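# Seat the bench rod across the salt-spray chamber rails

## Task

Pick up the white rod lying on the bench and set it across the salt-spray cabinet's chamber, perpendicular to the rails and next to the two rods already there, with each of its ends resting in a notch of the rails. The fog collector must still be upright afterwards, and the gripper must have released the rod at the end.

## Robot and tools

ROBOT AND FRAME. Two arms, left_arm and right_arm, each with six revolute joints and a parallel gripper. All positions use one scene frame: origin on the table top midway between the arms, +z up, +x out over the table, left_arm on the +y side. The names left and right are arm names, not sides of a camera picture. Bases: left_arm at (+0.036, +0.355, 0) m, quat_wxyz (+0.998, 0, 0, -0.063); right_arm at (+0.018, -0.258, 0) m, quat_wxyz (+1.000, 0, 0, +0.013).

JOINT ORDER (always this): waist, shoulder, elbow, wrist pitch, wrist yaw, wrist roll. Stated ranges in rad: waist -2.618..3.054, shoulder 0.000..3.142, elbow 0.000..3.142, wrist pitch -1.571..1.571, wrist yaw -1.571..1.571, wrist roll -2.094..2.094. True ends may differ by up to 0.036 rad.

GRIPPER. Fingers point along the gripper's +z and separate along its y. end_effector_position is the midpoint between the pads, roughly 1 cm short of the fingertips. Full opening is 0.094 m.

ROW FORMAT (used by execute_actions and move). One flat list of 14 numbers, each in [-1, 1], always for both arms: left_arm's six joint values then its opening, then right_arm's six joint values then its opening. Joint values are scaled offsets, not angles: 1.0 equals 1.202 rad for waist, 1.258 shoulder, 1.238 elbow, 2.073 wrist pitch, 2.022 for wrist yaw and for wrist roll. The opening is absolute: +1 fully open, -1 closed; between those, the fingers go to where grip_measured would read that number.

execute_actions(actions): a list of up to 15 actions, run in order. Each action is a table of up to 15 rows, one row per 1/30 s control step; if fewer than 15 rows, the last row is repeated to fill 15 steps. In every row the joint offsets are counted from the joint angles at the start of that action (not from the previous row); for the first action, from the last reported angles. An empty list only returns state and images. If an action would push a joint more than 0.036 rad beyond its stated range, that action is refused for both arms; if the first action fails this or any action is malformed, nothing runs.

move(target, speed, blocking): target is one 14-number row; its offsets are taken from the Joint positions shown in the latest result that lists them. All joints move along paths finishing together (so the hand travels a curve), 0.5 to 10 s long; speed in rad/s (0.01 to 2, default 0.5) caps the joint with the largest change. Paths ignore obstacles and the other arm; faster motion means harder impacts, and aiming past a contact presses harder. Finger openings are sent at the start. blocking=false returns after 0.5 s while motion continues; then use wait or stop before any new execute_actions or move. The extra move: line reports the ending (done, off_target, moving, held, fault), limits=held or limits=none, and each arm's joint farthest from target.

wait(seconds): 0 to 10 s; arms hold their last command; returns early if a running move ends. stop(): brakes a running move (needs some room); fingers keep going. zoom_image(camera, region): camera is cam_left_wrist or cam_right_wrist; region [x0, y0, x1, y1] in image pixels, top-left origin, at most 504 by 504. read_manual(section) returns only licence text. finished_scene(scene): pass the current scene's number once the rod sits in its notches and is released; it is final.

RESULTS. The state line gives each gripper's position (m) and quat_wxyz in the scene frame; printed positions can be off, more so at long reach. Joint positions and Joint velocities list each arm's six joints (rad, rad/s) then the pad gap (m). Joint targets shows what the joints are currently being driven to. grip_measured is the measured opening on the command scale (each gripper may be off by about 1 mm). Notes: "joint sent to its limit" (a joint was clipped at its end; its absence proves nothing), "joint command not followed" (a clearance check altered targets), FAULT lines, MOTOR HOT (from 75 °C) and OVER-TEMPERATURE FAULT (stops at 90 °C, arm drops at 100 °C). Images come from cam_left_wrist then cam_right_wrist, 504x504; calibration (K, distortion, T_world_to_cam) is supplied and may be updated in results, with small errors.

MOTION LIMITS. Per step each joint target may lead its measured angle by at most 0.202 rad waist, 0.258 shoulder, 0.238 elbow, 0.573 wrist pitch, 0.522 wrist yaw and roll; targets that would shift the hand more than 70 mm are scaled back. Large changes therefore take several actions; finish unfinished motion with new commands. Arms sag under all-zero offsets: in the first call of a reply, command the offsets that restore the wanted angles, then zeros, correcting if still short.

GRASPING. Command about 0.03 below grip_measured to hold firmly; pads give roughly 50 to 62 N, less on very thin parts. Occasional tugs on the held rod or pushes on loose objects may happen.

AVOID: arms touching or pressing each other, knocking anything off the table, tipping the fog collector, dropping or slamming the rod, hard pushes, and long heavy holds that heat motors.

Each tool is called after "Call:" as name(argument=value, ...) on one line, values as JSON.

## Session

Call:
execute_actions(actions=[])

Scene clock: 0.00 s.
left_arm: end_effector_position=(+0.1416, +0.0116, +0.3651) grip_measured=+1.000 end_effector_quat_wxyz=(+0.574, +0.571, +0.580, -0.092) | right_arm: end_effector_position=(+0.2333, -0.3523, +0.2580) grip_measured=+1.000 end_effector_quat_wxyz=(+0.484, +0.633, +0.588, -0.139)
Joint names: [waist, shoulder, elbow, wrist pitch, wrist yaw, wrist roll]
Joint positions: left_arm=[-1.419  1.133  1.268 -0.531 -0.57   0.397  0.094] | right_arm=[ 0.263  1.047  1.07  -1.29   1.028  1.763  0.094]
Joint velocities: left_arm=[ 0.012 -0.012 -0.027 -0.007 -0.022 -0.022  0.   ] | right_arm=[ 0.002 -0.007 -0.012  0.007 -0.066 -0.022  0.   ]
Motor temperatures (°C, as the motors report them): left_arm=[23 35 28 27 23 23] | right_arm=[23 30 24 25 21 23]
Joint targets: left_arm=[-1.419 1.126 1.274 -0.534 -0.571 0.389] | right_arm=[0.263 1.042 1.080 -1.295 1.048 1.760]
camera_calibration (this result's frames):
cam_left_wrist: T_world_to_cam=[[-0.642404, -0.215019, -0.735584, 0.369462], [0.221422, 0.866823, -0.446756, 0.170264], [0.733682, -0.449872, -0.50924, 0.20605], [0, 0, 0, 1]] pos_world=[0.048468, 0.024549, 0.452766]
cam_right_wrist: T_world_to_cam=[[-0.885618, -0.178263, -0.428838, 0.258475], [-0.0682783, 0.963341, -0.259445, 0.46181], [0.459367, -0.200489, -0.865324, 0.151974], [0, 0, 0, 1]] pos_world=[0.19063, -0.368335, 0.362165]

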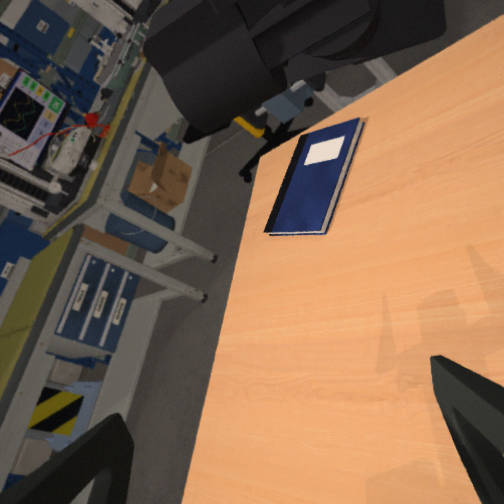

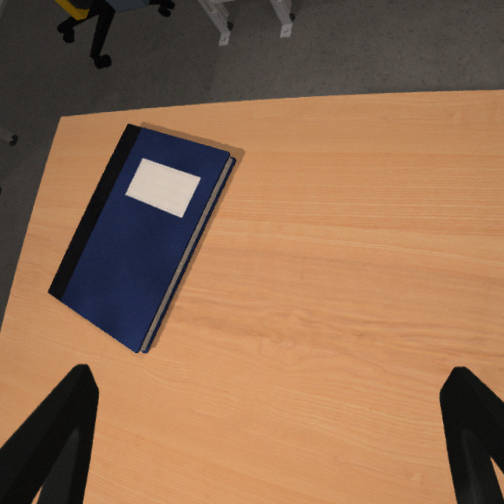

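Call:
move(target=[1.0,0.053,0.026,-0.082,0.282,-0.196,1,-0.468,0.122,0.186,0.285,-0.508,-0.872,1], speed=1.0)

Scene clock: 24.13 s.
left_arm: end_effector_position=(+0.3790, +0.2333, +0.3033) grip_measured=+1.000 end_effector_quat_wxyz=(+0.461, +0.155, +0.871, -0.074) | right_arm: end_effector_position=(+0.3665, -0.3531, +0.2939) grip_measured=+1.000 end_effector_quat_wxyz=(+0.443, +0.122, +0.886, -0.062)
Joint names: [waist, shoulder, elbow, wrist pitch, wrist yaw, wrist roll]
Joint positions: left_arm=[-0.223  1.183  1.268 -0.684 -0.011  0.01   0.094] | right_arm=[-0.29   1.196  1.274 -0.722  0.009  0.005  0.094]
Joint velocities: left_arm=[ 0.017  0.007  0.002  0.037 -0.022 -0.007  0.   ] | right_arm=[-0.012  0.002  0.012 -0.037  0.022 -0.037  0.   ]
Motor temperatures (°C, as the motors report them): left_arm=[23 35 31 31 23 23] | right_arm=[23 30 25 25 21 23]
Joint targets: left_arm=[-0.217 1.200 1.300 -0.701 0.001 0.001] | right_arm=[-0.299 1.201 1.300 -0.700 0.001 -0.000]
move: off_target (left_arm, right_arm); limits=none; left_arm: farthest joint: the elbow, 0.032 radians from its target (0.032 radians at the start); right_arm: farthest joint: the elbow, 0.027 radians from its target (0.230 radians at the start)
camera_calibration (this result's frames):
cam_left_wrist: T_world_to_cam=[[-0.423869, -0.872642, -0.24255, 0.445211], [-0.706171, 0.4861, -0.51481, 0.358923], [0.567148, -0.0469301, -0.822278, 0.16419], [0, 0, 0, 1]] pos_world=[0.349052, 0.221743, 0.427773]
cam_right_wrist: T_world_to_cam=[[-0.252057, -0.96744, 0.0229631, -0.25193], [-0.945001, 0.240961, -0.221159, 0.535984], [0.208425, -0.0774449, -0.974967, 0.289362], [0, 0, 0, 1]] pos_world=[0.382694, -0.350469, 0.406441]

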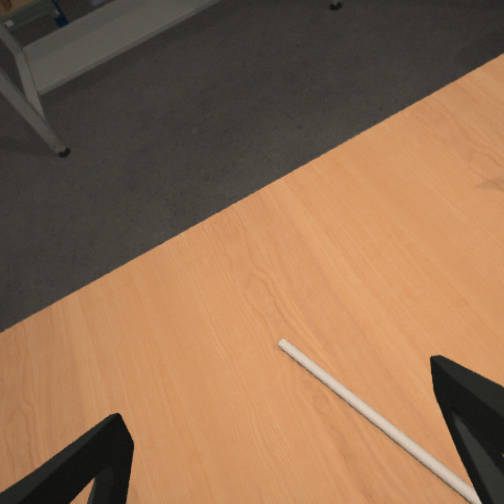

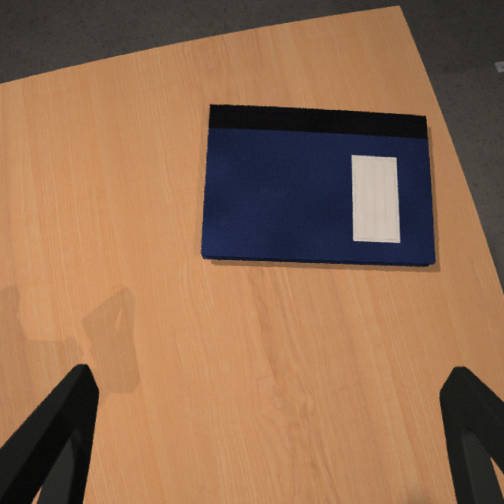

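Call:
move(target=[1.0,0.013,0.03,0.06,0,0,1,0.96,0.448,0.179,0.626,-0.302,0,1], speed=1.0)

Scene clock: 53.00 s.
left_arm: end_effector_position=(+0.2841, +0.6422, +0.3345) grip_measured=+1.000 end_effector_quat_wxyz=(+0.474, -0.350, +0.777, +0.223) | right_arm: end_effector_position=(+0.2705, +0.2228, +0.4161) grip_measured=+1.000 end_effector_quat_wxyz=(+0.601, -0.463, +0.427, +0.492)
Joint names: [waist, shoulder, elbow, wrist pitch, wrist yaw, wrist roll]
Joint positions: left_arm=[ 0.974  1.183  1.282 -0.568 -0.013  0.01   0.094] | right_arm=[ 0.873  1.767  1.464  0.556 -0.596  0.004  0.094]
Joint velocities: left_arm=[-0.002 -0.002 -0.002 -0.081 -0.022  0.007  0.   ] | right_arm=[ 0.002 -0.007  0.002 -0.095 -0.022  0.022  0.   ]
Motor temperatures (°C, as the motors report them): left_arm=[23 34 34 32 23 23] | right_arm=[23 30 27 27 21 23]
Joint targets: left_arm=[0.979 1.200 1.305 -0.560 -0.011 0.010] | right_arm=[0.864 1.760 1.495 0.576 -0.601 0.005]
move: off_target (left_arm, right_arm); limits=none; left_arm: farthest joint: the elbow, 0.023 radians from its target (0.037 radians at the start); right_arm: farthest joint: the elbow, 0.032 radians from its target (0.222 radians at the start)
camera_calibration (this result's frames):
cam_left_wrist: T_world_to_cam=[[0.680337, -0.68753, -0.253858, 0.340566], [-0.660758, -0.425546, -0.618311, 0.716405], [0.317079, 0.588399, -0.743806, -0.10031], [0, 0, 0, 1]] pos_world=[0.273477, 0.598035, 0.454806]
cam_right_wrist: T_world_to_cam=[[0.982239, -0.0915138, 0.163802, -0.309464], [0.0998128, -0.484383, -0.869143, 0.482099], [0.158882, 0.870056, -0.466646, 0.0638995], [0, 0, 0, 1]] pos_world=[0.245695, 0.149604, 0.499522]

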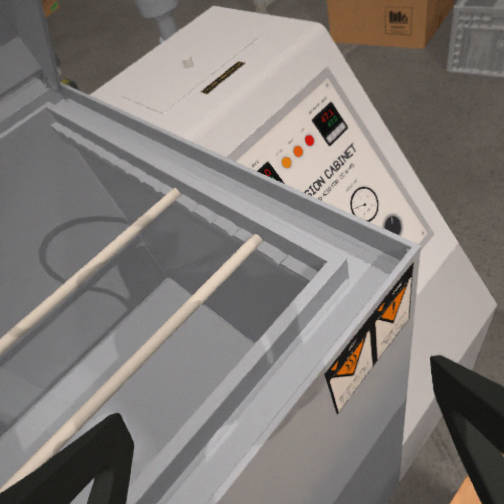

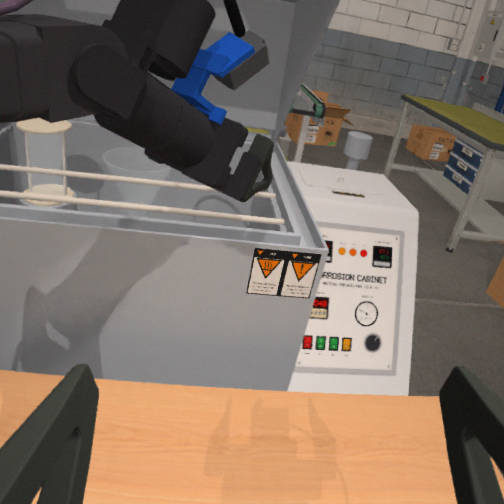

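Call:
zoom_image(camera="cam_left_wrist", region=[40, 100, 360, 320])

Call:
zoom_image(camera="cam_right_wrist", region=[0, 100, 330, 260])

Region (40, 100, 360, 320) of cam_left_wrist's 504x504 image, scaled by 1.575, with more detail than that image has; it fills the top 346 rows of this view, and the rest is white.

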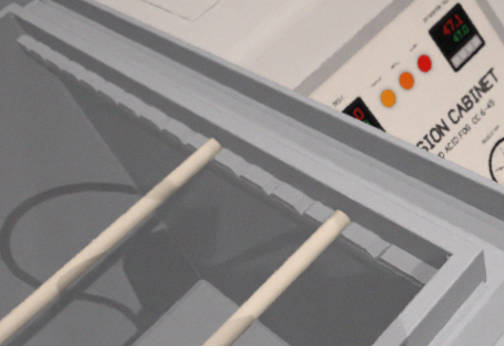

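Region (0, 100, 330, 260) of cam_right_wrist's 504x504 image, scaled by 1.527, with more detail than that image has; it fills the top 244 rows of this view, and the rest is white.

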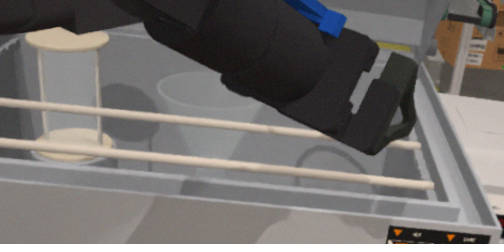

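Call:
move(target=[0.146,0.262,0.475,-0.257,0,0,1,0,0,0,0,0,0,1], speed=1.0)

Scene clock: 127.30 s.
left_arm: end_effector_position=(+0.2399, +0.6922, +0.3548) grip_measured=+1.000 end_effector_quat_wxyz=(+0.350, -0.444, +0.799, +0.204) | right_arm: end_effector_position=(+0.2705, +0.2228, +0.4162) grip_measured=+1.000 end_effector_quat_wxyz=(+0.601, -0.463, +0.427, +0.492)
Joint names: [waist, shoulder, elbow, wrist pitch, wrist yaw, wrist roll]
Joint positions: left_arm=[ 1.143  1.497  1.844 -1.085 -0.013  0.01   0.094] | right_arm=[ 0.873  1.767  1.464  0.556 -0.596  0.004  0.094]
Joint velocities: left_arm=[-0.002  0.002 -0.012 -0.007 -0.022 -0.022  0.   ] | right_arm=[-0.012  0.007 -0.002  0.037  0.037 -0.022  0.   ]
Motor temperatures (°C, as the motors report them): left_arm=[23 32 34 36 23 23] | right_arm=[23 33 28 28 21 23]
Joint targets: left_arm=[1.150 1.513 1.870 -1.101 -0.013 0.010] | right_arm=[0.873 1.767 1.464 0.556 -0.596 0.004]
move: off_target (left_arm); limits=none; left_arm: farthest joint: the elbow, 0.026 radians from its target (0.588 radians at the start); right_arm: farthest joint: the waist, 0.000 radians from its target (0.000 radians at the start)
camera_calibration (this result's frames):
cam_left_wrist: T_world_to_cam=[[0.752236, -0.618457, -0.227271, 0.335708], [-0.651562, -0.646903, -0.396212, 0.793207], [0.0980178, 0.446126, -0.889587, 0.10211], [0, 0, 0, 1]] pos_world=[0.254283, 0.675195, 0.48141]
cam_right_wrist: T_world_to_cam=[[0.9822, -0.0915627, 0.164008, -0.30953], [0.100019, -0.484124, -0.869264, 0.482099], [0.158992, 0.870196, -0.466349, 0.0637684], [0, 0, 0, 1]] pos_world=[0.245662, 0.149563, 0.499575]

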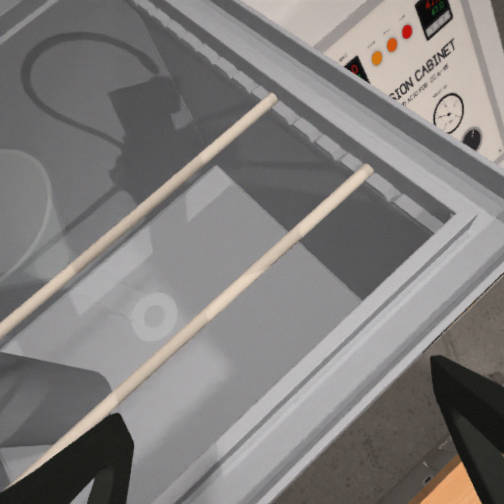

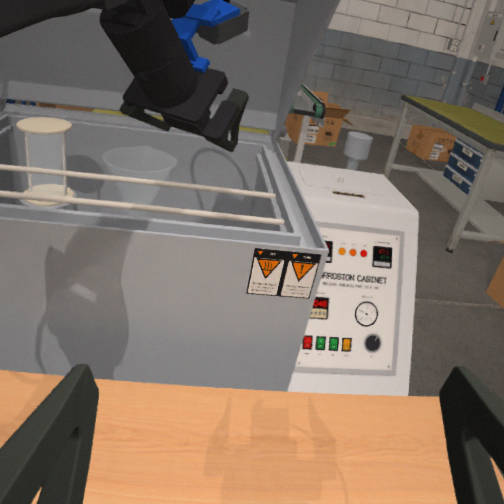

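Call:
zoom_image(camera="cam_left_wrist", region=[250, 70, 470, 250])

Region (250, 70, 470, 250) of cam_left_wrist's 504x504 image, scaled by 2.291, with more detail than that image has; it fills the top 412 rows of this view, and the rest is white.

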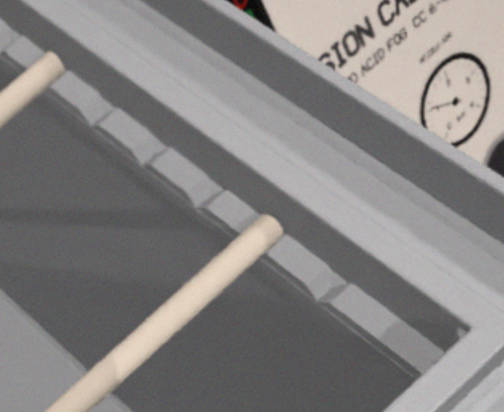

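Call:
zoom_image(camera="cam_left_wrist", region=[0, 130, 200, 350])

Region (0, 130, 200, 350) of cam_left_wrist's 504x504 image, scaled by 2.291, with more detail than that image has; it fills the left 458 columns of this view, and the rest is white.

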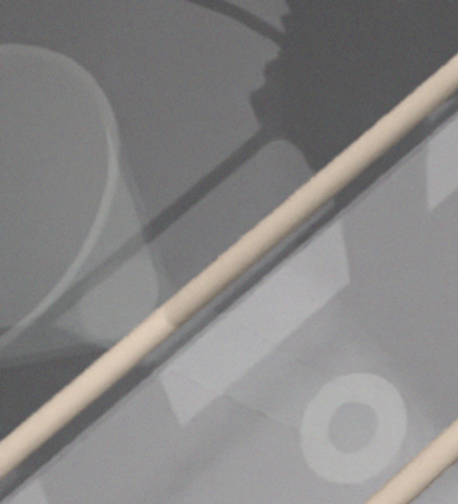

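Call:
move(target=[0.463,0,0.10,-0.084,0,0,1,0,0,0,0,0,0,1], speed=1.0)

Scene clock: 170.50 s.
left_arm: end_effector_position=(+0.0313, +0.7242, +0.3650) grip_measured=+1.000 end_effector_quat_wxyz=(-0.261, +0.654, -0.655, -0.274) | right_arm: end_effector_position=(+0.2705, +0.2228, +0.4162) grip_measured=+1.000 end_effector_quat_wxyz=(+0.601, -0.463, +0.427, +0.492)
Joint names: [waist, shoulder, elbow, wrist pitch, wrist yaw, wrist roll]
Joint positions: left_arm=[ 1.698  1.497  1.945 -1.243 -0.015  0.01   0.094] | right_arm=[ 0.873  1.767  1.464  0.556 -0.596  0.004  0.094]
Joint velocities: left_arm=[ 0.017 -0.007  0.002 -0.066 -0.022 -0.022  0.   ] | right_arm=[-0.007 -0.027  0.002 -0.007  0.051  0.007  0.   ]
Motor temperatures (°C, as the motors report them): left_arm=[23 33 34 34 23 23] | right_arm=[23 32 26 28 21 23]
Joint targets: left_arm=[1.700 1.497 1.968 -1.259 -0.013 0.010] | right_arm=[0.873 1.767 1.464 0.556 -0.596 0.004]
move: off_target (left_arm); limits=none; left_arm: farthest joint: the elbow, 0.022 radians from its target (0.123 radians at the start); right_arm: farthest joint: the waist, 0.000 radians from its target (0.000 radians at the start)
camera_calibration (this result's frames):
cam_left_wrist: T_world_to_cam=[[0.965062, -0.140799, -0.220977, 0.159839], [-0.212242, -0.914608, -0.344159, 0.843201], [-0.15365, 0.379035, -0.912537, 0.182206], [0, 0, 0, 1]] pos_world=[0.052704, 0.724641, 0.491785]
cam_right_wrist: T_world_to_cam=[[0.9822, -0.0915627, 0.164008, -0.30953], [0.100019, -0.484124, -0.869264, 0.482099], [0.158992, 0.870196, -0.466349, 0.0637684], [0, 0, 0, 1]] pos_world=[0.245662, 0.149563, 0.499575]

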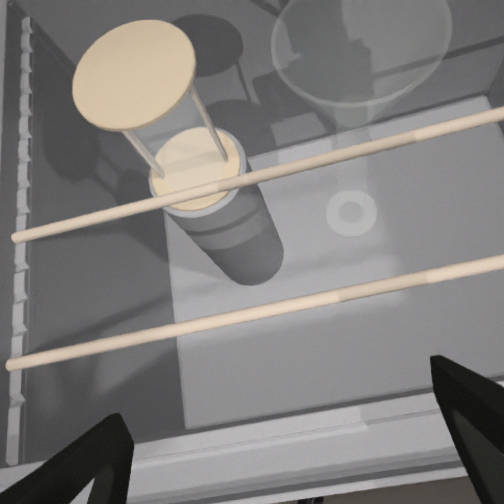

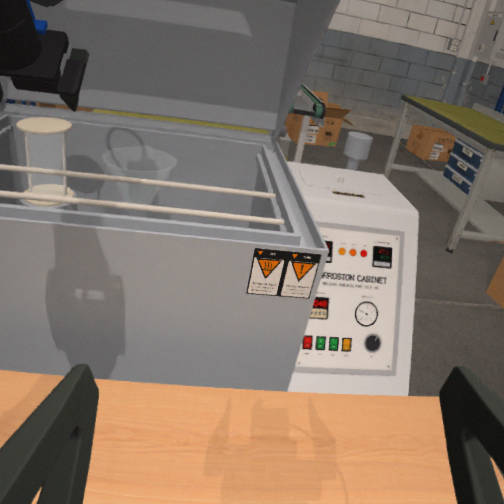

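Call:
zoom_image(camera="cam_left_wrist", region=[0, 200, 120, 440])

Region (0, 200, 120, 440) of cam_left_wrist's 504x504 image, scaled by 2.100, with more detail than that image has.

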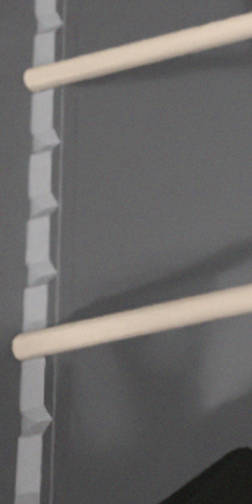

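Call:
move(target=[-1.0,0,0,0,0.007,-0.26,1,-0.976,0,0,0,0,0,1], speed=1.2)

Scene clock: 277.63 s.
left_arm: end_effector_position=(+0.3790, +0.4904, +0.3649) grip_measured=+1.000 end_effector_quat_wxyz=(+0.378, -0.396, +0.837, -0.026) | right_arm: end_effector_position=(+0.5609, -0.3111, +0.4127) grip_measured=+1.000 end_effector_quat_wxyz=(+0.772, -0.144, +0.615, +0.073)
Joint names: [waist, shoulder, elbow, wrist pitch, wrist yaw, wrist roll]
Joint positions: left_arm=[ 0.498  1.497  1.945 -1.243 -0.    -0.511  0.094] | right_arm=[-0.308  1.774  1.464  0.556 -0.592  0.004  0.094]
Joint velocities: left_arm=[-0.017 -0.002 -0.002  0.081 -0.007  0.007  0.   ] | right_arm=[-0.002  0.002 -0.007  0.007 -0.007 -0.051  0.   ]
Motor temperatures (°C, as the motors report them): left_arm=[23 32 34 34 22 23] | right_arm=[23 33 26 28 21 23]
Joint targets: left_arm=[0.496 1.497 1.945 -1.243 -0.001 -0.516] | right_arm=[-0.300 1.767 1.464 0.556 -0.596 0.004]
move: done; limits=none; left_arm: farthest joint: the wrist roll, 0.005 radians from its target (0.525 radians at the start); right_arm: farthest joint: the waist, 0.008 radians from its target (1.173 radians at the start)
camera_calibration (this result's frames):
cam_left_wrist: T_world_to_cam=[[0.550967, -0.82103, 0.149482, 0.146655], [-0.751176, -0.56595, -0.339758, 0.734726], [0.363551, 0.0749079, -0.928558, 0.283182], [0, 0, 0, 1]] pos_world=[0.368156, 0.515013, 0.490658]
cam_right_wrist: T_world_to_cam=[[0.285317, -0.945075, 0.159458, -0.515848], [-0.416512, -0.272106, -0.867454, 0.546549], [0.863199, 0.181083, -0.471272, -0.126787], [0, 0, 0, 1]] pos_world=[0.484267, -0.315837, 0.49661]

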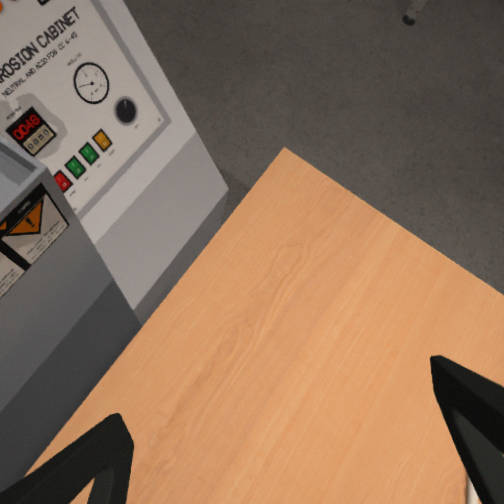

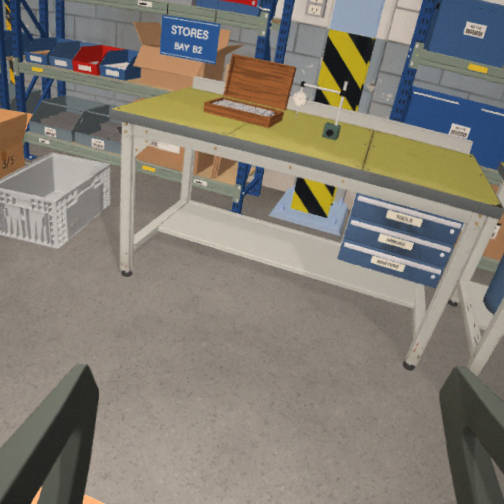

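Call:
move(target=[-0.881,0.308,-0.392,0.042,0,-0.274,1,0,0,0,0,0,0,1], speed=1.2)

Scene clock: 283.73 s.
left_arm: end_effector_position=(+0.3004, +0.1341, +0.0768) grip_measured=+1.000 end_effector_quat_wxyz=(-0.009, -0.181, +0.983, +0.003) | right_arm: end_effector_position=(+0.5609, -0.3111, +0.4127) grip_measured=+1.000 end_effector_quat_wxyz=(+0.772, -0.144, +0.615, +0.073)
Joint names: [waist, shoulder, elbow, wrist pitch, wrist yaw, wrist roll]
Joint positions: left_arm=[-0.568  1.882  1.464 -1.168  0.01  -1.057  0.094] | right_arm=[-0.308  1.774  1.464  0.556 -0.592  0.004  0.094]
Joint velocities: left_arm=[ 0.022  0.012 -0.002 -0.022  0.007 -0.007  0.   ] | right_arm=[ 0.007 -0.002 -0.002 -0.007 -0.051  0.007  0.   ]
Motor temperatures (°C, as the motors report them): left_arm=[23 33 33 34 22 23] | right_arm=[23 33 26 28 21 23]
Joint targets: left_arm=[-0.561 1.884 1.460 -1.157 0.000 -1.065] | right_arm=[-0.308 1.774 1.464 0.556 -0.592 0.004]
move: done; limits=none; left_arm: farthest joint: the wrist pitch, 0.012 radians from its target (0.087 radians at the start); right_arm: farthest joint: the waist, 0.000 radians from its target (0.000 radians at the start)
camera_calibration (this result's frames):
cam_left_wrist: T_world_to_cam=[[0.113109, -0.992404, -0.048379, 0.110187], [-0.904423, -0.122996, 0.408523, 0.305358], [-0.41137, -0.0024524, -0.911465, 0.312708], [0, 0, 0, 1]] pos_world=[0.392349, 0.147674, 0.165608]
cam_right_wrist: T_world_to_cam=[[0.285317, -0.945075, 0.159458, -0.515848], [-0.416512, -0.272106, -0.867454, 0.546549], [0.863199, 0.181083, -0.471272, -0.126787], [0, 0, 0, 1]] pos_world=[0.484267, -0.315837, 0.49661]

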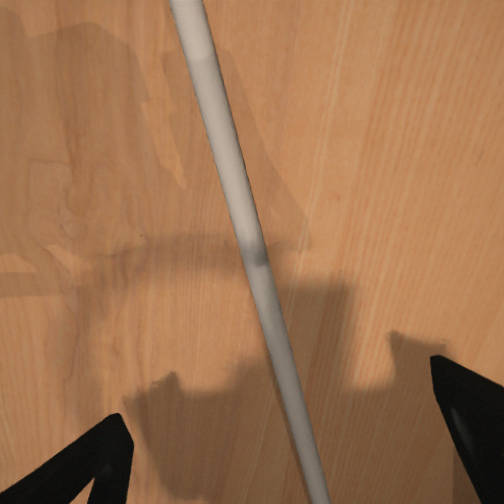

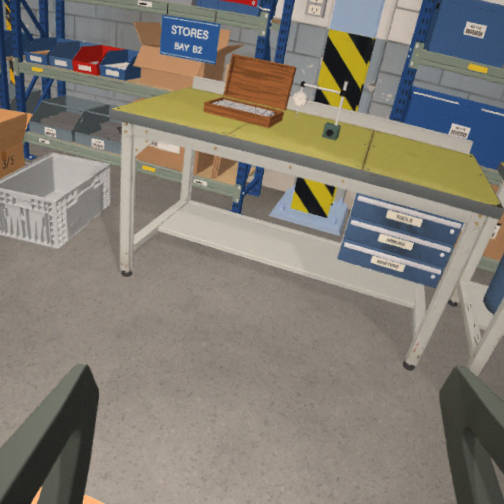

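Call:
move(target=[0.02,0.0326,-0.1446,0.1156,-0.01,0.014,-0.1,0,0,0,0,0,0,1], speed=0.35)

Scene clock: 310.60 s.
left_arm: end_effector_position=(+0.3047, +0.1384, +0.0265) grip_measured=-0.098 end_effector_quat_wxyz=(+0.002, -0.178, +0.984, -0.007) | right_arm: end_effector_position=(+0.5609, -0.3111, +0.4127) grip_measured=+1.000 end_effector_quat_wxyz=(+0.772, -0.144, +0.615, +0.073)
Joint names: [waist, shoulder, elbow, wrist pitch, wrist yaw, wrist roll]
Joint positions: left_arm=[-0.552  1.91   1.294 -0.942  0.006 -1.036  0.042] | right_arm=[-0.308  1.774  1.464  0.556 -0.592  0.004  0.094]
Joint velocities: left_arm=[-0.007  0.017 -0.017 -0.081  0.007 -0.007 -0.001] | right_arm=[-0.007  0.007 -0.012 -0.081 -0.037 -0.051  0.   ]
Motor temperatures (°C, as the motors report them): left_arm=[23 35 32 31 23 23] | right_arm=[23 33 26 28 21 23]
Joint targets: left_arm=[-0.544 1.924 1.285 -0.929 -0.011 -1.029] | right_arm=[-0.308 1.774 1.464 0.556 -0.592 0.004]
move: done; limits=none; left_arm: farthest joint: the wrist yaw, 0.017 radians from its target (0.020 radians at the start); right_arm: farthest joint: the waist, 0.000 radians from its target (0.000 radians at the start)
camera_calibration (this result's frames):
cam_left_wrist: T_world_to_cam=[[0.108746, -0.993619, -0.0299282, 0.112592], [-0.914691, -0.111806, 0.38838, 0.332415], [-0.389248, -0.0148598, -0.921013, 0.263893], [0, 0, 0, 1]] pos_world=[0.394533, 0.152961, 0.117315]
cam_right_wrist: T_world_to_cam=[[0.285317, -0.945075, 0.159458, -0.515848], [-0.416512, -0.272106, -0.867454, 0.546549], [0.863199, 0.181083, -0.471272, -0.126787], [0, 0, 0, 1]] pos_world=[0.484267, -0.315837, 0.49661]

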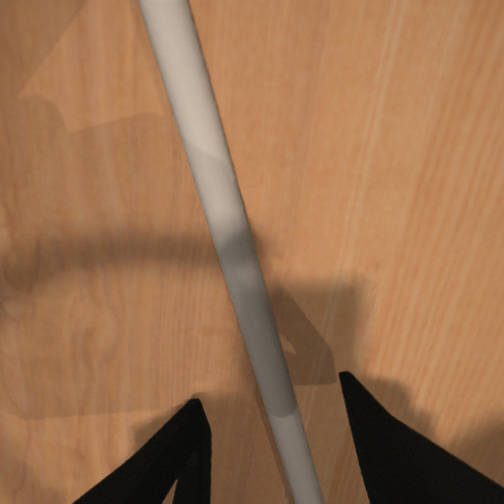

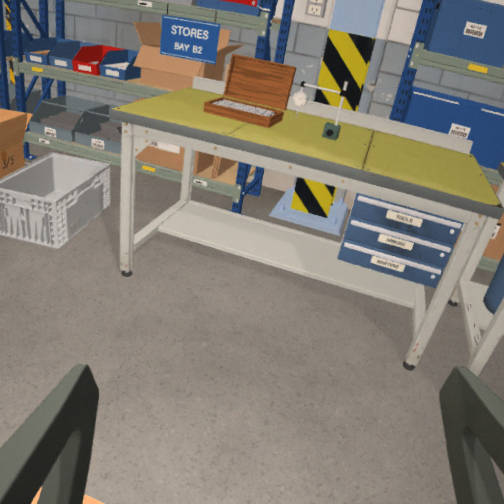

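Call:
move(target=[0.006,0.008,-0.0477,0.0236,-0.008,0.003,-0.1,0,0,0,0,0,0,1], speed=0.15)

Scene clock: 321.87 s.
left_arm: end_effector_position=(+0.3010, +0.1415, +0.0195) grip_measured=-0.098 end_effector_quat_wxyz=(-0.001, -0.178, +0.984, -0.004) | right_arm: end_effector_position=(+0.5609, -0.3111, +0.4127) grip_measured=+1.000 end_effector_quat_wxyz=(+0.772, -0.144, +0.615, +0.073)
Joint names: [waist, shoulder, elbow, wrist pitch, wrist yaw, wrist roll]
Joint positions: left_arm=[-0.552  1.91   1.264 -0.92   0.006 -1.035  0.042] | right_arm=[-0.308  1.774  1.464  0.556 -0.592  0.004  0.094]
Joint velocities: left_arm=[ 0.002  0.002 -0.017 -0.095 -0.007 -0.022 -0.   ] | right_arm=[-0.002  0.012 -0.002 -0.007 -0.007 -0.051  0.   ]
Motor temperatures (°C, as the motors report them): left_arm=[23 35 32 30 23 23] | right_arm=[23 33 26 28 21 23]
Joint targets: left_arm=[-0.545 1.920 1.235 -0.893 -0.010 -1.030] | right_arm=[-0.308 1.774 1.464 0.556 -0.592 0.004]
move: off_target (left_arm); limits=none; left_arm: farthest joint: the elbow, 0.029 radians from its target (0.059 radians at the start); right_arm: farthest joint: the waist, 0.000 radians from its target (0.000 radians at the start)
camera_calibration (this result's frames):
cam_left_wrist: T_world_to_cam=[[0.107805, -0.993535, -0.0355928, 0.116202], [-0.91255, -0.113097, 0.393015, 0.331562], [-0.3945, -0.00988871, -0.918843, 0.256849], [0, 0, 0, 1]] pos_world=[0.391367, 0.155489, 0.109831]
cam_right_wrist: T_world_to_cam=[[0.285317, -0.945075, 0.159458, -0.515848], [-0.416512, -0.272106, -0.867454, 0.546549], [0.863199, 0.181083, -0.471272, -0.126787], [0, 0, 0, 1]] pos_world=[0.484267, -0.315837, 0.49661]

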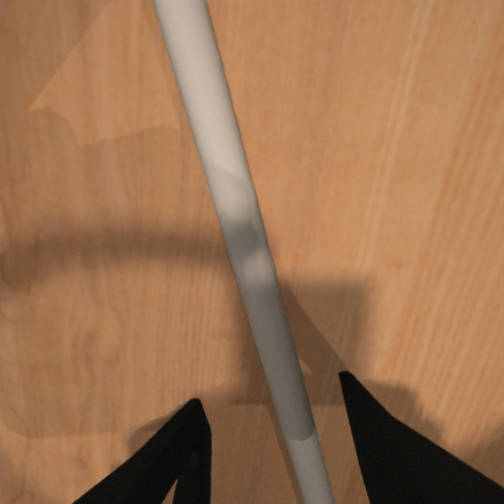

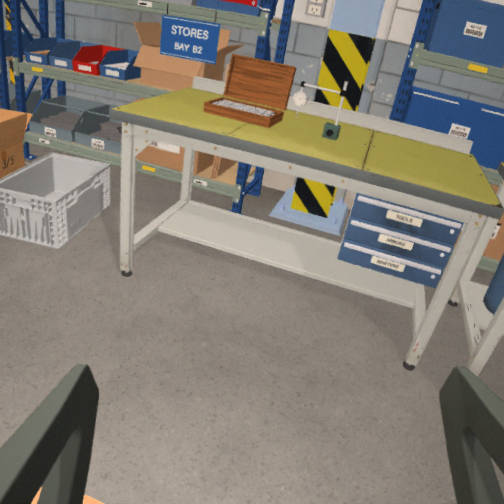

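Call:
execute_actions(actions=[[[0,0,0.004,0,0,0,-0.25,0,0,0,0,0,0,1],[0,0,0.004,0,0,0,-0.35,0,0,0,0,0,0,1],[0,0,0.004,0,0,0,-0.45,0,0,0,0,0,0,1],[0,0,0.004,0,0,0,-0.52,0,0,0,0,0,0,1],[0,0,0.004,0,0,0,-0.58,0,0,0,0,0,0,1],[0,0,0.004,0,0,0,-0.63,0,0,0,0,0,0,1],[0,0,0.004,0,0,0,-0.67,0,0,0,0,0,0,1],[0,0,0.004,0,0,0,-0.70,0,0,0,0,0,0,1],[0,0,0.004,0,0,0,-0.72,0,0,0,0,0,0,1],[0,0,0.004,0,0,0,-0.74,0,0,0,0,0,0,1],[0,0,0.004,0,0,0,-0.76,0,0,0,0,0,0,1],[0,0,0.004,0,0,0,-0.78,0,0,0,0,0,0,1],[0,0,0.004,0,0,0,-0.80,0,0,0,0,0,0,1],[0,0,0.004,0,0,0,-0.81,0,0,0,0,0,0,1],[0,0,0.004,0,0,0,-0.82,0,0,0,0,0,0,1]]])

Scene clock: 332.03 s.
left_arm: end_effector_position=(+0.3018, +0.1396, +0.0195) grip_measured=-0.808 end_effector_quat_wxyz=(-0.000, -0.178, +0.984, -0.009) | right_arm: end_effector_position=(+0.5609, -0.3111, +0.4127) grip_measured=+1.000 end_effector_quat_wxyz=(+0.772, -0.144, +0.615, +0.073)
Joint names: [waist, shoulder, elbow, wrist pitch, wrist yaw, wrist roll]
Joint positions: left_arm=[-0.552  1.91   1.264 -0.912  0.012 -1.035  0.009] | right_arm=[-0.308  1.774  1.464  0.556 -0.592  0.004  0.094]
Joint velocities: left_arm=[-0.012  0.022 -0.002 -0.007 -0.022  0.066 -0.006] | right_arm=[-0.012  0.017 -0.027  0.022  0.022 -0.007  0.   ]
Motor temperatures (°C, as the motors report them): left_arm=[23 35 31 30 23 23] | right_arm=[23 33 26 28 21 23]
Joint targets: left_arm=[-0.552 1.910 1.269 -0.920 0.006 -1.035] | right_arm=[-0.308 1.774 1.464 0.556 -0.592 0.004]
camera_calibration (this result's frames):
cam_left_wrist: T_world_to_cam=[[0.10782, -0.993819, -0.0264263, 0.114065], [-0.913366, -0.109518, 0.392133, 0.331797], [-0.392604, -0.0181428, -0.919529, 0.257746], [0, 0, 0, 1]] pos_world=[0.391946, 0.154374, 0.10991]
cam_right_wrist: T_world_to_cam=[[0.285317, -0.945075, 0.159458, -0.515848], [-0.416512, -0.272106, -0.867454, 0.546549], [0.863199, 0.181083, -0.471272, -0.126787], [0, 0, 0, 1]] pos_world=[0.484267, -0.315837, 0.49661]

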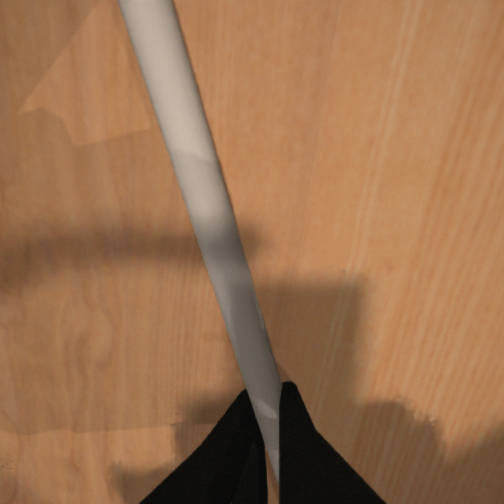

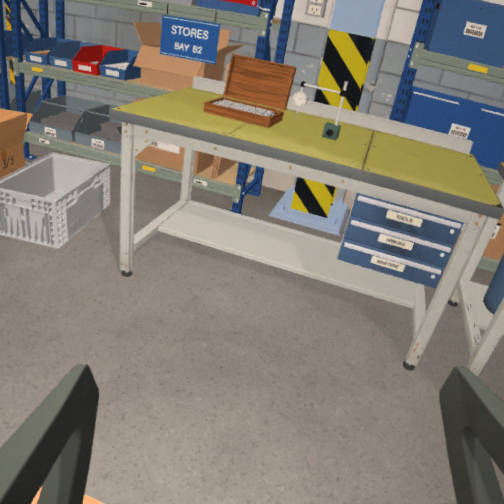

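Call:
execute_actions(actions=[[[0,0,0,0,0,0,-0.83,0,0,0,0,0,0,1],[0,0,0,0,0,0,-0.84,0,0,0,0,0,0,1],[0,0,0,0,0,0,-0.85,0,0,0,0,0,0,1]]])

Scene clock: 335.33 s.
left_arm: end_effector_position=(+0.3018, +0.1395, +0.0195) grip_measured=-0.831 end_effector_quat_wxyz=(-0.000, -0.178, +0.984, -0.009) | right_arm: end_effector_position=(+0.5609, -0.3111, +0.4127) grip_measured=+1.000 end_effector_quat_wxyz=(+0.772, -0.144, +0.615, +0.073)
Joint names: [waist, shoulder, elbow, wrist pitch, wrist yaw, wrist roll]
Joint positions: left_arm=[-0.552  1.91   1.264 -0.912  0.012 -1.035  0.008] | right_arm=[-0.308  1.774  1.464  0.556 -0.592  0.004  0.094]
Joint velocities: left_arm=[-0.002 -0.017  0.017 -0.007 -0.037  0.037 -0.   ] | right_arm=[ 0.007  0.007 -0.007  0.007 -0.051 -0.037  0.   ]
Motor temperatures (°C, as the motors report them): left_arm=[23 36 31 30 23 23] | right_arm=[23 33 26 28 21 23]
Joint targets: left_arm=[-0.552 1.910 1.264 -0.912 0.012 -1.035] | right_arm=[-0.308 1.774 1.464 0.556 -0.592 0.004]
camera_calibration (this result's frames):
cam_left_wrist: T_world_to_cam=[[0.107827, -0.993825, -0.0261567, 0.113991], [-0.913482, -0.109425, 0.391888, 0.331885], [-0.392331, -0.0183626, -0.919641, 0.257725], [0, 0, 0, 1]] pos_world=[0.391993, 0.154336, 0.109935]
cam_right_wrist: T_world_to_cam=[[0.285317, -0.945075, 0.159458, -0.515848], [-0.416512, -0.272106, -0.867454, 0.546549], [0.863199, 0.181083, -0.471272, -0.126787], [0, 0, 0, 1]] pos_world=[0.484267, -0.315837, 0.49661]

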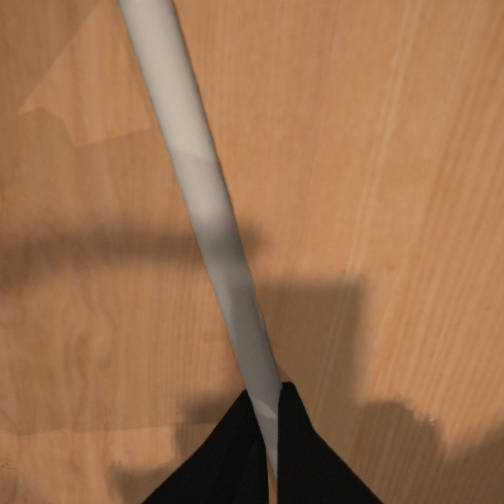

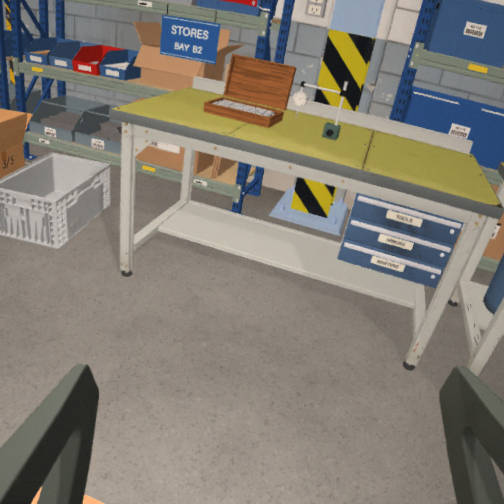

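Call:
move(target=[0,0,0.215,-0.125,0,0,-0.865,0,0,0,0,0,0,1], speed=0.3)

Scene clock: 375.77 s.
left_arm: end_effector_position=(+0.3155, +0.1285, +0.0785) grip_measured=-0.831 end_effector_quat_wxyz=(+0.000, -0.178, +0.984, -0.009) | right_arm: end_effector_position=(+0.5609, -0.3111, +0.4127) grip_measured=+1.000 end_effector_quat_wxyz=(+0.772, -0.144, +0.615, +0.073)
Joint names: [waist, shoulder, elbow, wrist pitch, wrist yaw, wrist roll]
Joint positions: left_arm=[-0.552  1.91   1.508 -1.155  0.012 -1.035  0.008] | right_arm=[-0.308  1.774  1.464  0.556 -0.592  0.004  0.094]
Joint velocities: left_arm=[-0.012 -0.002 -0.007  0.037 -0.051  0.007 -0.001] | right_arm=[ 0.012 -0.032 -0.012 -0.007  0.007  0.007  0.   ]
Motor temperatures (°C, as the motors report them): left_arm=[23 37 32 28 23 23] | right_arm=[23 33 26 28 21 23]
Joint targets: left_arm=[-0.552 1.910 1.530 -1.171 0.012 -1.035] | right_arm=[-0.308 1.774 1.464 0.556 -0.592 0.004]
move: off_target (left_arm); limits=none; left_arm: farthest joint: the elbow, 0.022 radians from its target (0.266 radians at the start); right_arm: farthest joint: the waist, 0.000 radians from its target (0.000 radians at the start)
camera_calibration (this result's frames):
cam_left_wrist: T_world_to_cam=[[0.10785, -0.993844, -0.0253478, 0.103099], [-0.913832, -0.109144, 0.391152, 0.320163], [-0.39151, -0.0190222, -0.919977, 0.31696], [0, 0, 0, 1]] pos_world=[0.405549, 0.143437, 0.168977]
cam_right_wrist: T_world_to_cam=[[0.285317, -0.945075, 0.159458, -0.515848], [-0.416512, -0.272106, -0.867454, 0.546549], [0.863199, 0.181083, -0.471272, -0.126787], [0, 0, 0, 1]] pos_world=[0.484267, -0.315837, 0.49661]

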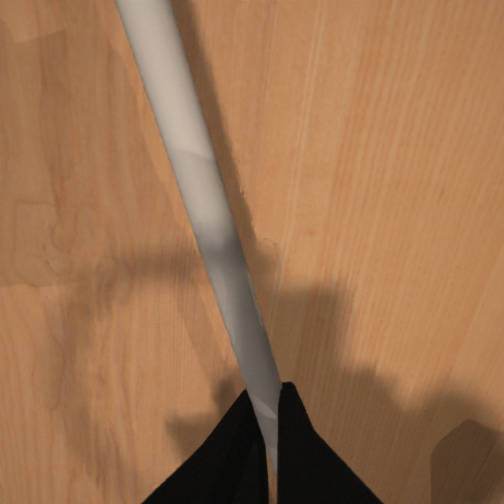

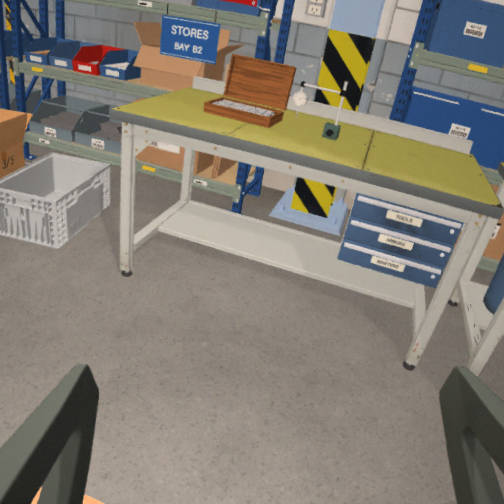

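Call:
move(target=[0.98,-0.343,0.291,-0.092,-0.011,-0.269,-0.865,0,0,0,0,0,0,1], speed=0.8)

Scene clock: 392.83 s.
left_arm: end_effector_position=(+0.3391, +0.5239, +0.3159) grip_measured=-0.830 end_effector_quat_wxyz=(-0.251, +0.825, -0.486, +0.145) | right_arm: end_effector_position=(+0.5609, -0.3111, +0.4127) grip_measured=+1.000 end_effector_quat_wxyz=(+0.772, -0.144, +0.615, +0.073)
Joint names: [waist, shoulder, elbow, wrist pitch, wrist yaw, wrist roll]
Joint positions: left_arm=[ 0.626  1.497  1.849 -1.336 -0.008 -1.574  0.008] | right_arm=[-0.308  1.774  1.464  0.556 -0.592  0.004  0.094]
Joint velocities: left_arm=[-0.002 -0.007  0.012  0.007 -0.037 -0.051 -0.002] | right_arm=[ 0.002  0.017 -0.002  0.066 -0.022  0.007  0.   ]
Motor temperatures (°C, as the motors report them): left_arm=[23 37 33 28 23 23] | right_arm=[23 33 26 28 21 23]
Joint targets: left_arm=[0.626 1.479 1.869 -1.345 -0.010 -1.579] | right_arm=[-0.308 1.774 1.464 0.556 -0.592 0.004]
move: done; limits=none; left_arm: farthest joint: the elbow, 0.019 radians from its target (0.360 radians at the start); right_arm: farthest joint: the waist, 0.000 radians from its target (0.000 radians at the start)
camera_calibration (this result's frames):
cam_left_wrist: T_world_to_cam=[[0.846368, 0.185446, 0.49927, -0.534525], [0.0924203, -0.97434, 0.205231, 0.462767], [0.524518, -0.127558, -0.841789, 0.273706], [0, 0, 0, 1]] pos_world=[0.266072, 0.584932, 0.402301]
cam_right_wrist: T_world_to_cam=[[0.285317, -0.945075, 0.159458, -0.515848], [-0.416512, -0.272106, -0.867454, 0.546549], [0.863199, 0.181083, -0.471272, -0.126787], [0, 0, 0, 1]] pos_world=[0.484267, -0.315837, 0.49661]

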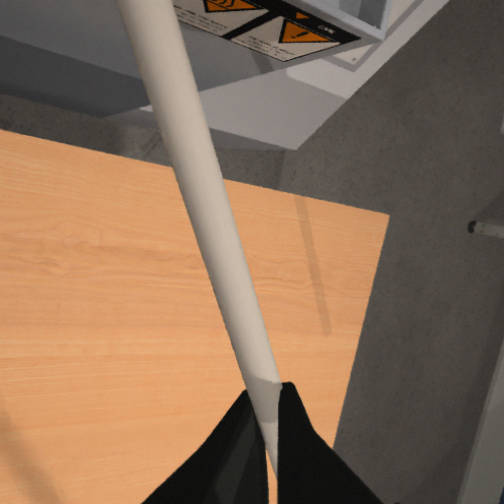

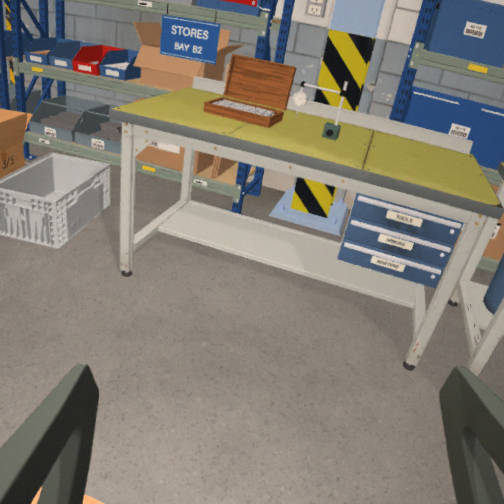

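Call:
move(target=[0.903,-0.005,0.012,0,0,0,-0.865,0.982,0,0,0,0,0,1], speed=0.8)

Scene clock: 405.37 s.
left_arm: end_effector_position=(+0.0290, +0.7023, +0.3159) grip_measured=-0.830 end_effector_quat_wxyz=(-0.289, +0.957, +0.009, -0.004) | right_arm: end_effector_position=(+0.2679, +0.2262, +0.4126) grip_measured=+1.000 end_effector_quat_wxyz=(+0.597, -0.465, +0.428, +0.494)
Joint names: [waist, shoulder, elbow, wrist pitch, wrist yaw, wrist roll]
Joint positions: left_arm=[ 1.709  1.497  1.849 -1.336 -0.006 -1.575  0.008] | right_arm=[ 0.88   1.774  1.464  0.556 -0.598  0.004  0.094]
Joint velocities: left_arm=[ 0.002 -0.002 -0.012  0.037 -0.037 -0.022 -0.   ] | right_arm=[-0.012  0.027 -0.017 -0.095 -0.051 -0.022  0.   ]
Motor temperatures (°C, as the motors report them): left_arm=[23 35 33 29 23 23] | right_arm=[23 33 26 28 21 23]
Joint targets: left_arm=[1.711 1.491 1.864 -1.336 -0.008 -1.574] | right_arm=[0.872 1.774 1.464 0.556 -0.592 0.004]
move: done; limits=none; left_arm: farthest joint: the elbow, 0.015 radians from its target (0.015 radians at the start); right_arm: farthest joint: the waist, 0.008 radians from its target (1.181 radians at the start)
camera_calibration (this result's frames):
cam_left_wrist: T_world_to_cam=[[0.23255, 0.834628, 0.499316, -0.743229], [0.903515, -0.375408, 0.206709, 0.220718], [0.359972, 0.403069, -0.841401, 0.0910953], [0, 0, 0, 1]] pos_world=[-0.0593756, 0.666461, 0.402129]
cam_right_wrist: T_world_to_cam=[[0.983618, -0.0816988, 0.160687, -0.307333], [0.101073, -0.488144, -0.866891, 0.480558], [0.149262, 0.868931, -0.47189, 0.0646868], [0, 0, 0, 1]] pos_world=[0.244072, 0.153264, 0.496501]

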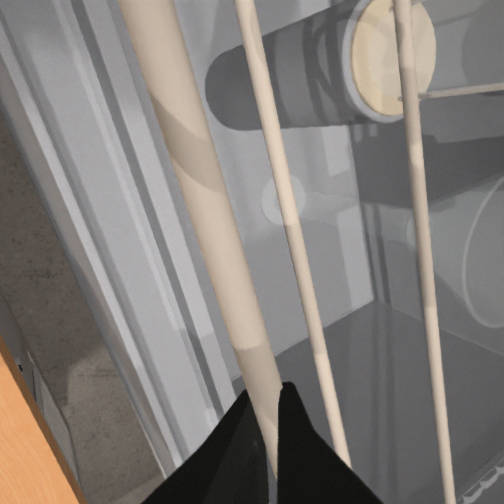

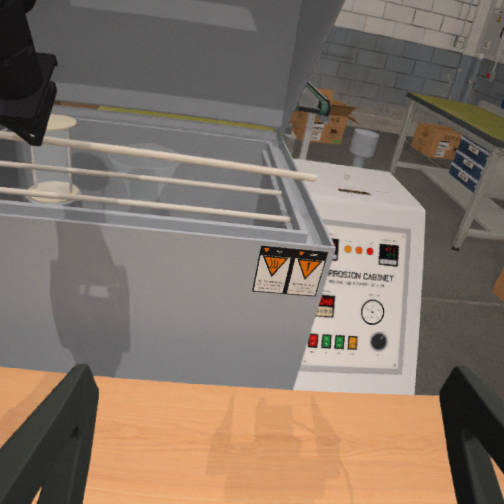

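Call:
zoom_image(camera="cam_right_wrist", region=[200, 130, 340, 250])

Region (200, 130, 340, 250) of cam_right_wrist's 504x504 image, scaled by 3.600, with more detail than that image has; it fills the top 432 rows of this view, and the rest is white.

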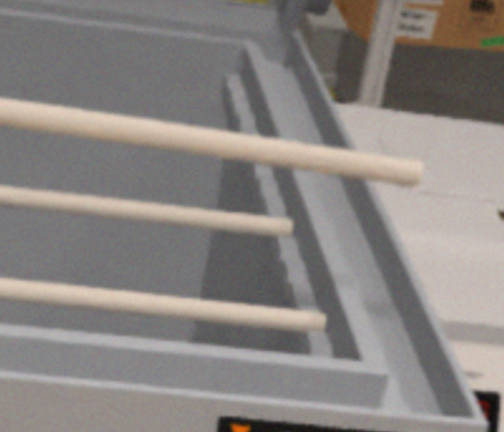

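Call:
move(target=[0.002,0.436,0.3035,0.064,0,0,-0.865,0,0,0,0,0,0,1], speed=0.4)

Scene clock: 439.33 s.
left_arm: end_effector_position=(+0.0271, +0.8480, +0.2323) grip_measured=-0.830 end_effector_quat_wxyz=(-0.249, +0.968, +0.009, -0.004) | right_arm: end_effector_position=(+0.2679, +0.2262, +0.4126) grip_measured=+1.000 end_effector_quat_wxyz=(+0.597, -0.465, +0.428, +0.494)
Joint names: [waist, shoulder, elbow, wrist pitch, wrist yaw, wrist roll]
Joint positions: left_arm=[ 1.709  2.043  2.194 -1.218 -0.006 -1.575  0.008] | right_arm=[ 0.88   1.774  1.464  0.556 -0.598  0.004  0.094]
Joint velocities: left_arm=[-0.012 -0.002  0.022  0.037 -0.007  0.066  0.001] | right_arm=[ 0.007  0.002  0.002 -0.007  0.051 -0.022  0.   ]
Motor temperatures (°C, as the motors report them): left_arm=[23 34 33 30 22 23] | right_arm=[23 33 26 28 21 23]
Joint targets: left_arm=[1.711 2.045 2.225 -1.204 -0.006 -1.575] | right_arm=[0.880 1.774 1.464 0.556 -0.598 0.004]
move: off_target (left_arm); limits=none; left_arm: farthest joint: the elbow, 0.031 radians from its target (0.375 radians at the start); right_arm: farthest joint: the waist, 0.000 radians from its target (0.000 radians at the start)
camera_calibration (this result's frames):
cam_left_wrist: T_world_to_cam=[[0.23206, 0.87339, 0.428179, -0.838999], [0.90328, -0.356811, 0.238265, 0.271271], [0.360878, 0.331474, -0.871718, 0.0304133], [0, 0, 0, 1]] pos_world=[-0.0613108, 0.819485, 0.321119]
cam_right_wrist: T_world_to_cam=[[0.983618, -0.0816988, 0.160687, -0.307333], [0.101073, -0.488144, -0.866891, 0.480558], [0.149262, 0.868931, -0.47189, 0.0646868], [0, 0, 0, 1]] pos_world=[0.244072, 0.153264, 0.496501]

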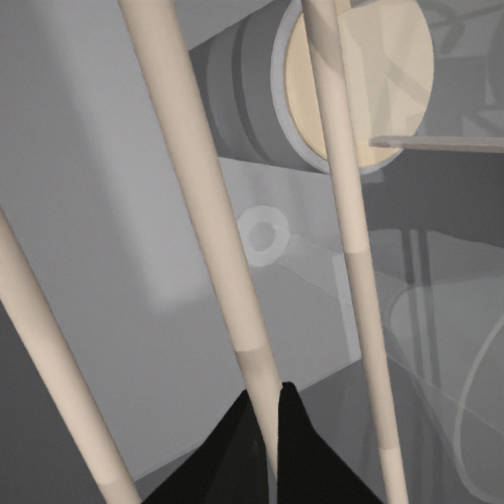

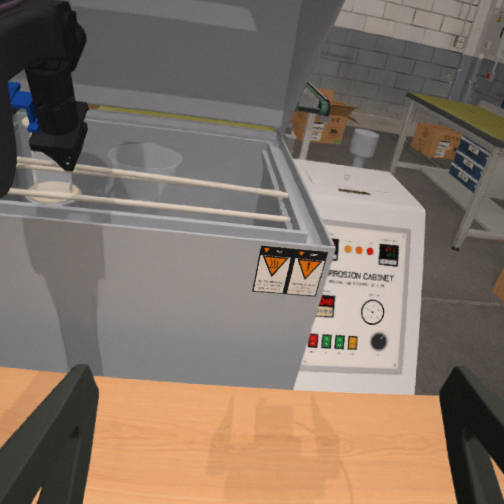

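Call:
zoom_image(camera="cam_left_wrist", region=[0, 0, 504, 504])

Call:
zoom_image(camera="cam_right_wrist", region=[230, 150, 320, 240])

Region (0, 0, 504, 504) of cam_left_wrist's 504x504 image, scaled by 1.000.

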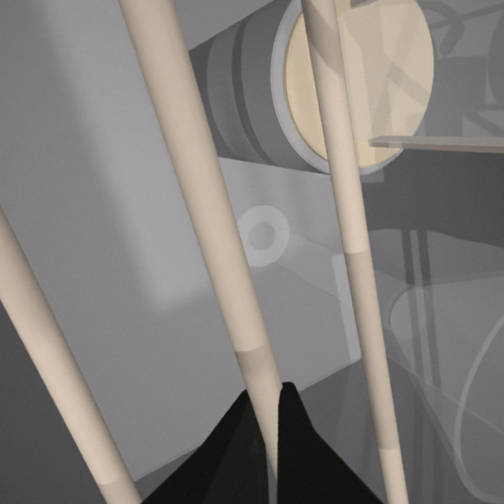

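Region (230, 150, 320, 240) of cam_right_wrist's 504x504 image, scaled by 5.600, with more detail than that image has.

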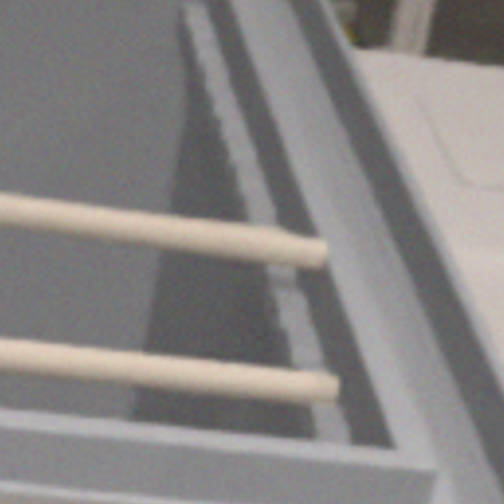

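Call:
zoom_image(camera="cam_left_wrist", region=[100, 0, 380, 60])

Call:
zoom_image(camera="cam_left_wrist", region=[0, 300, 420, 400])

Region (100, 0, 380, 60) of cam_left_wrist's 504x504 image, scaled by 1.800, with more detail than that image has; it fills the top 108 rows of this view, and the rest is white.

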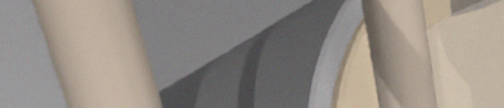

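Region (0, 300, 420, 400) of cam_left_wrist's 504x504 image, scaled by 1.200, with more detail than that image has; it fills the top 120 rows of this view, and the rest is white.

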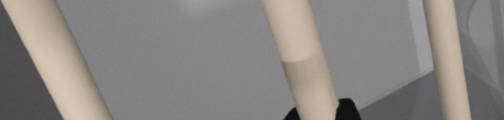

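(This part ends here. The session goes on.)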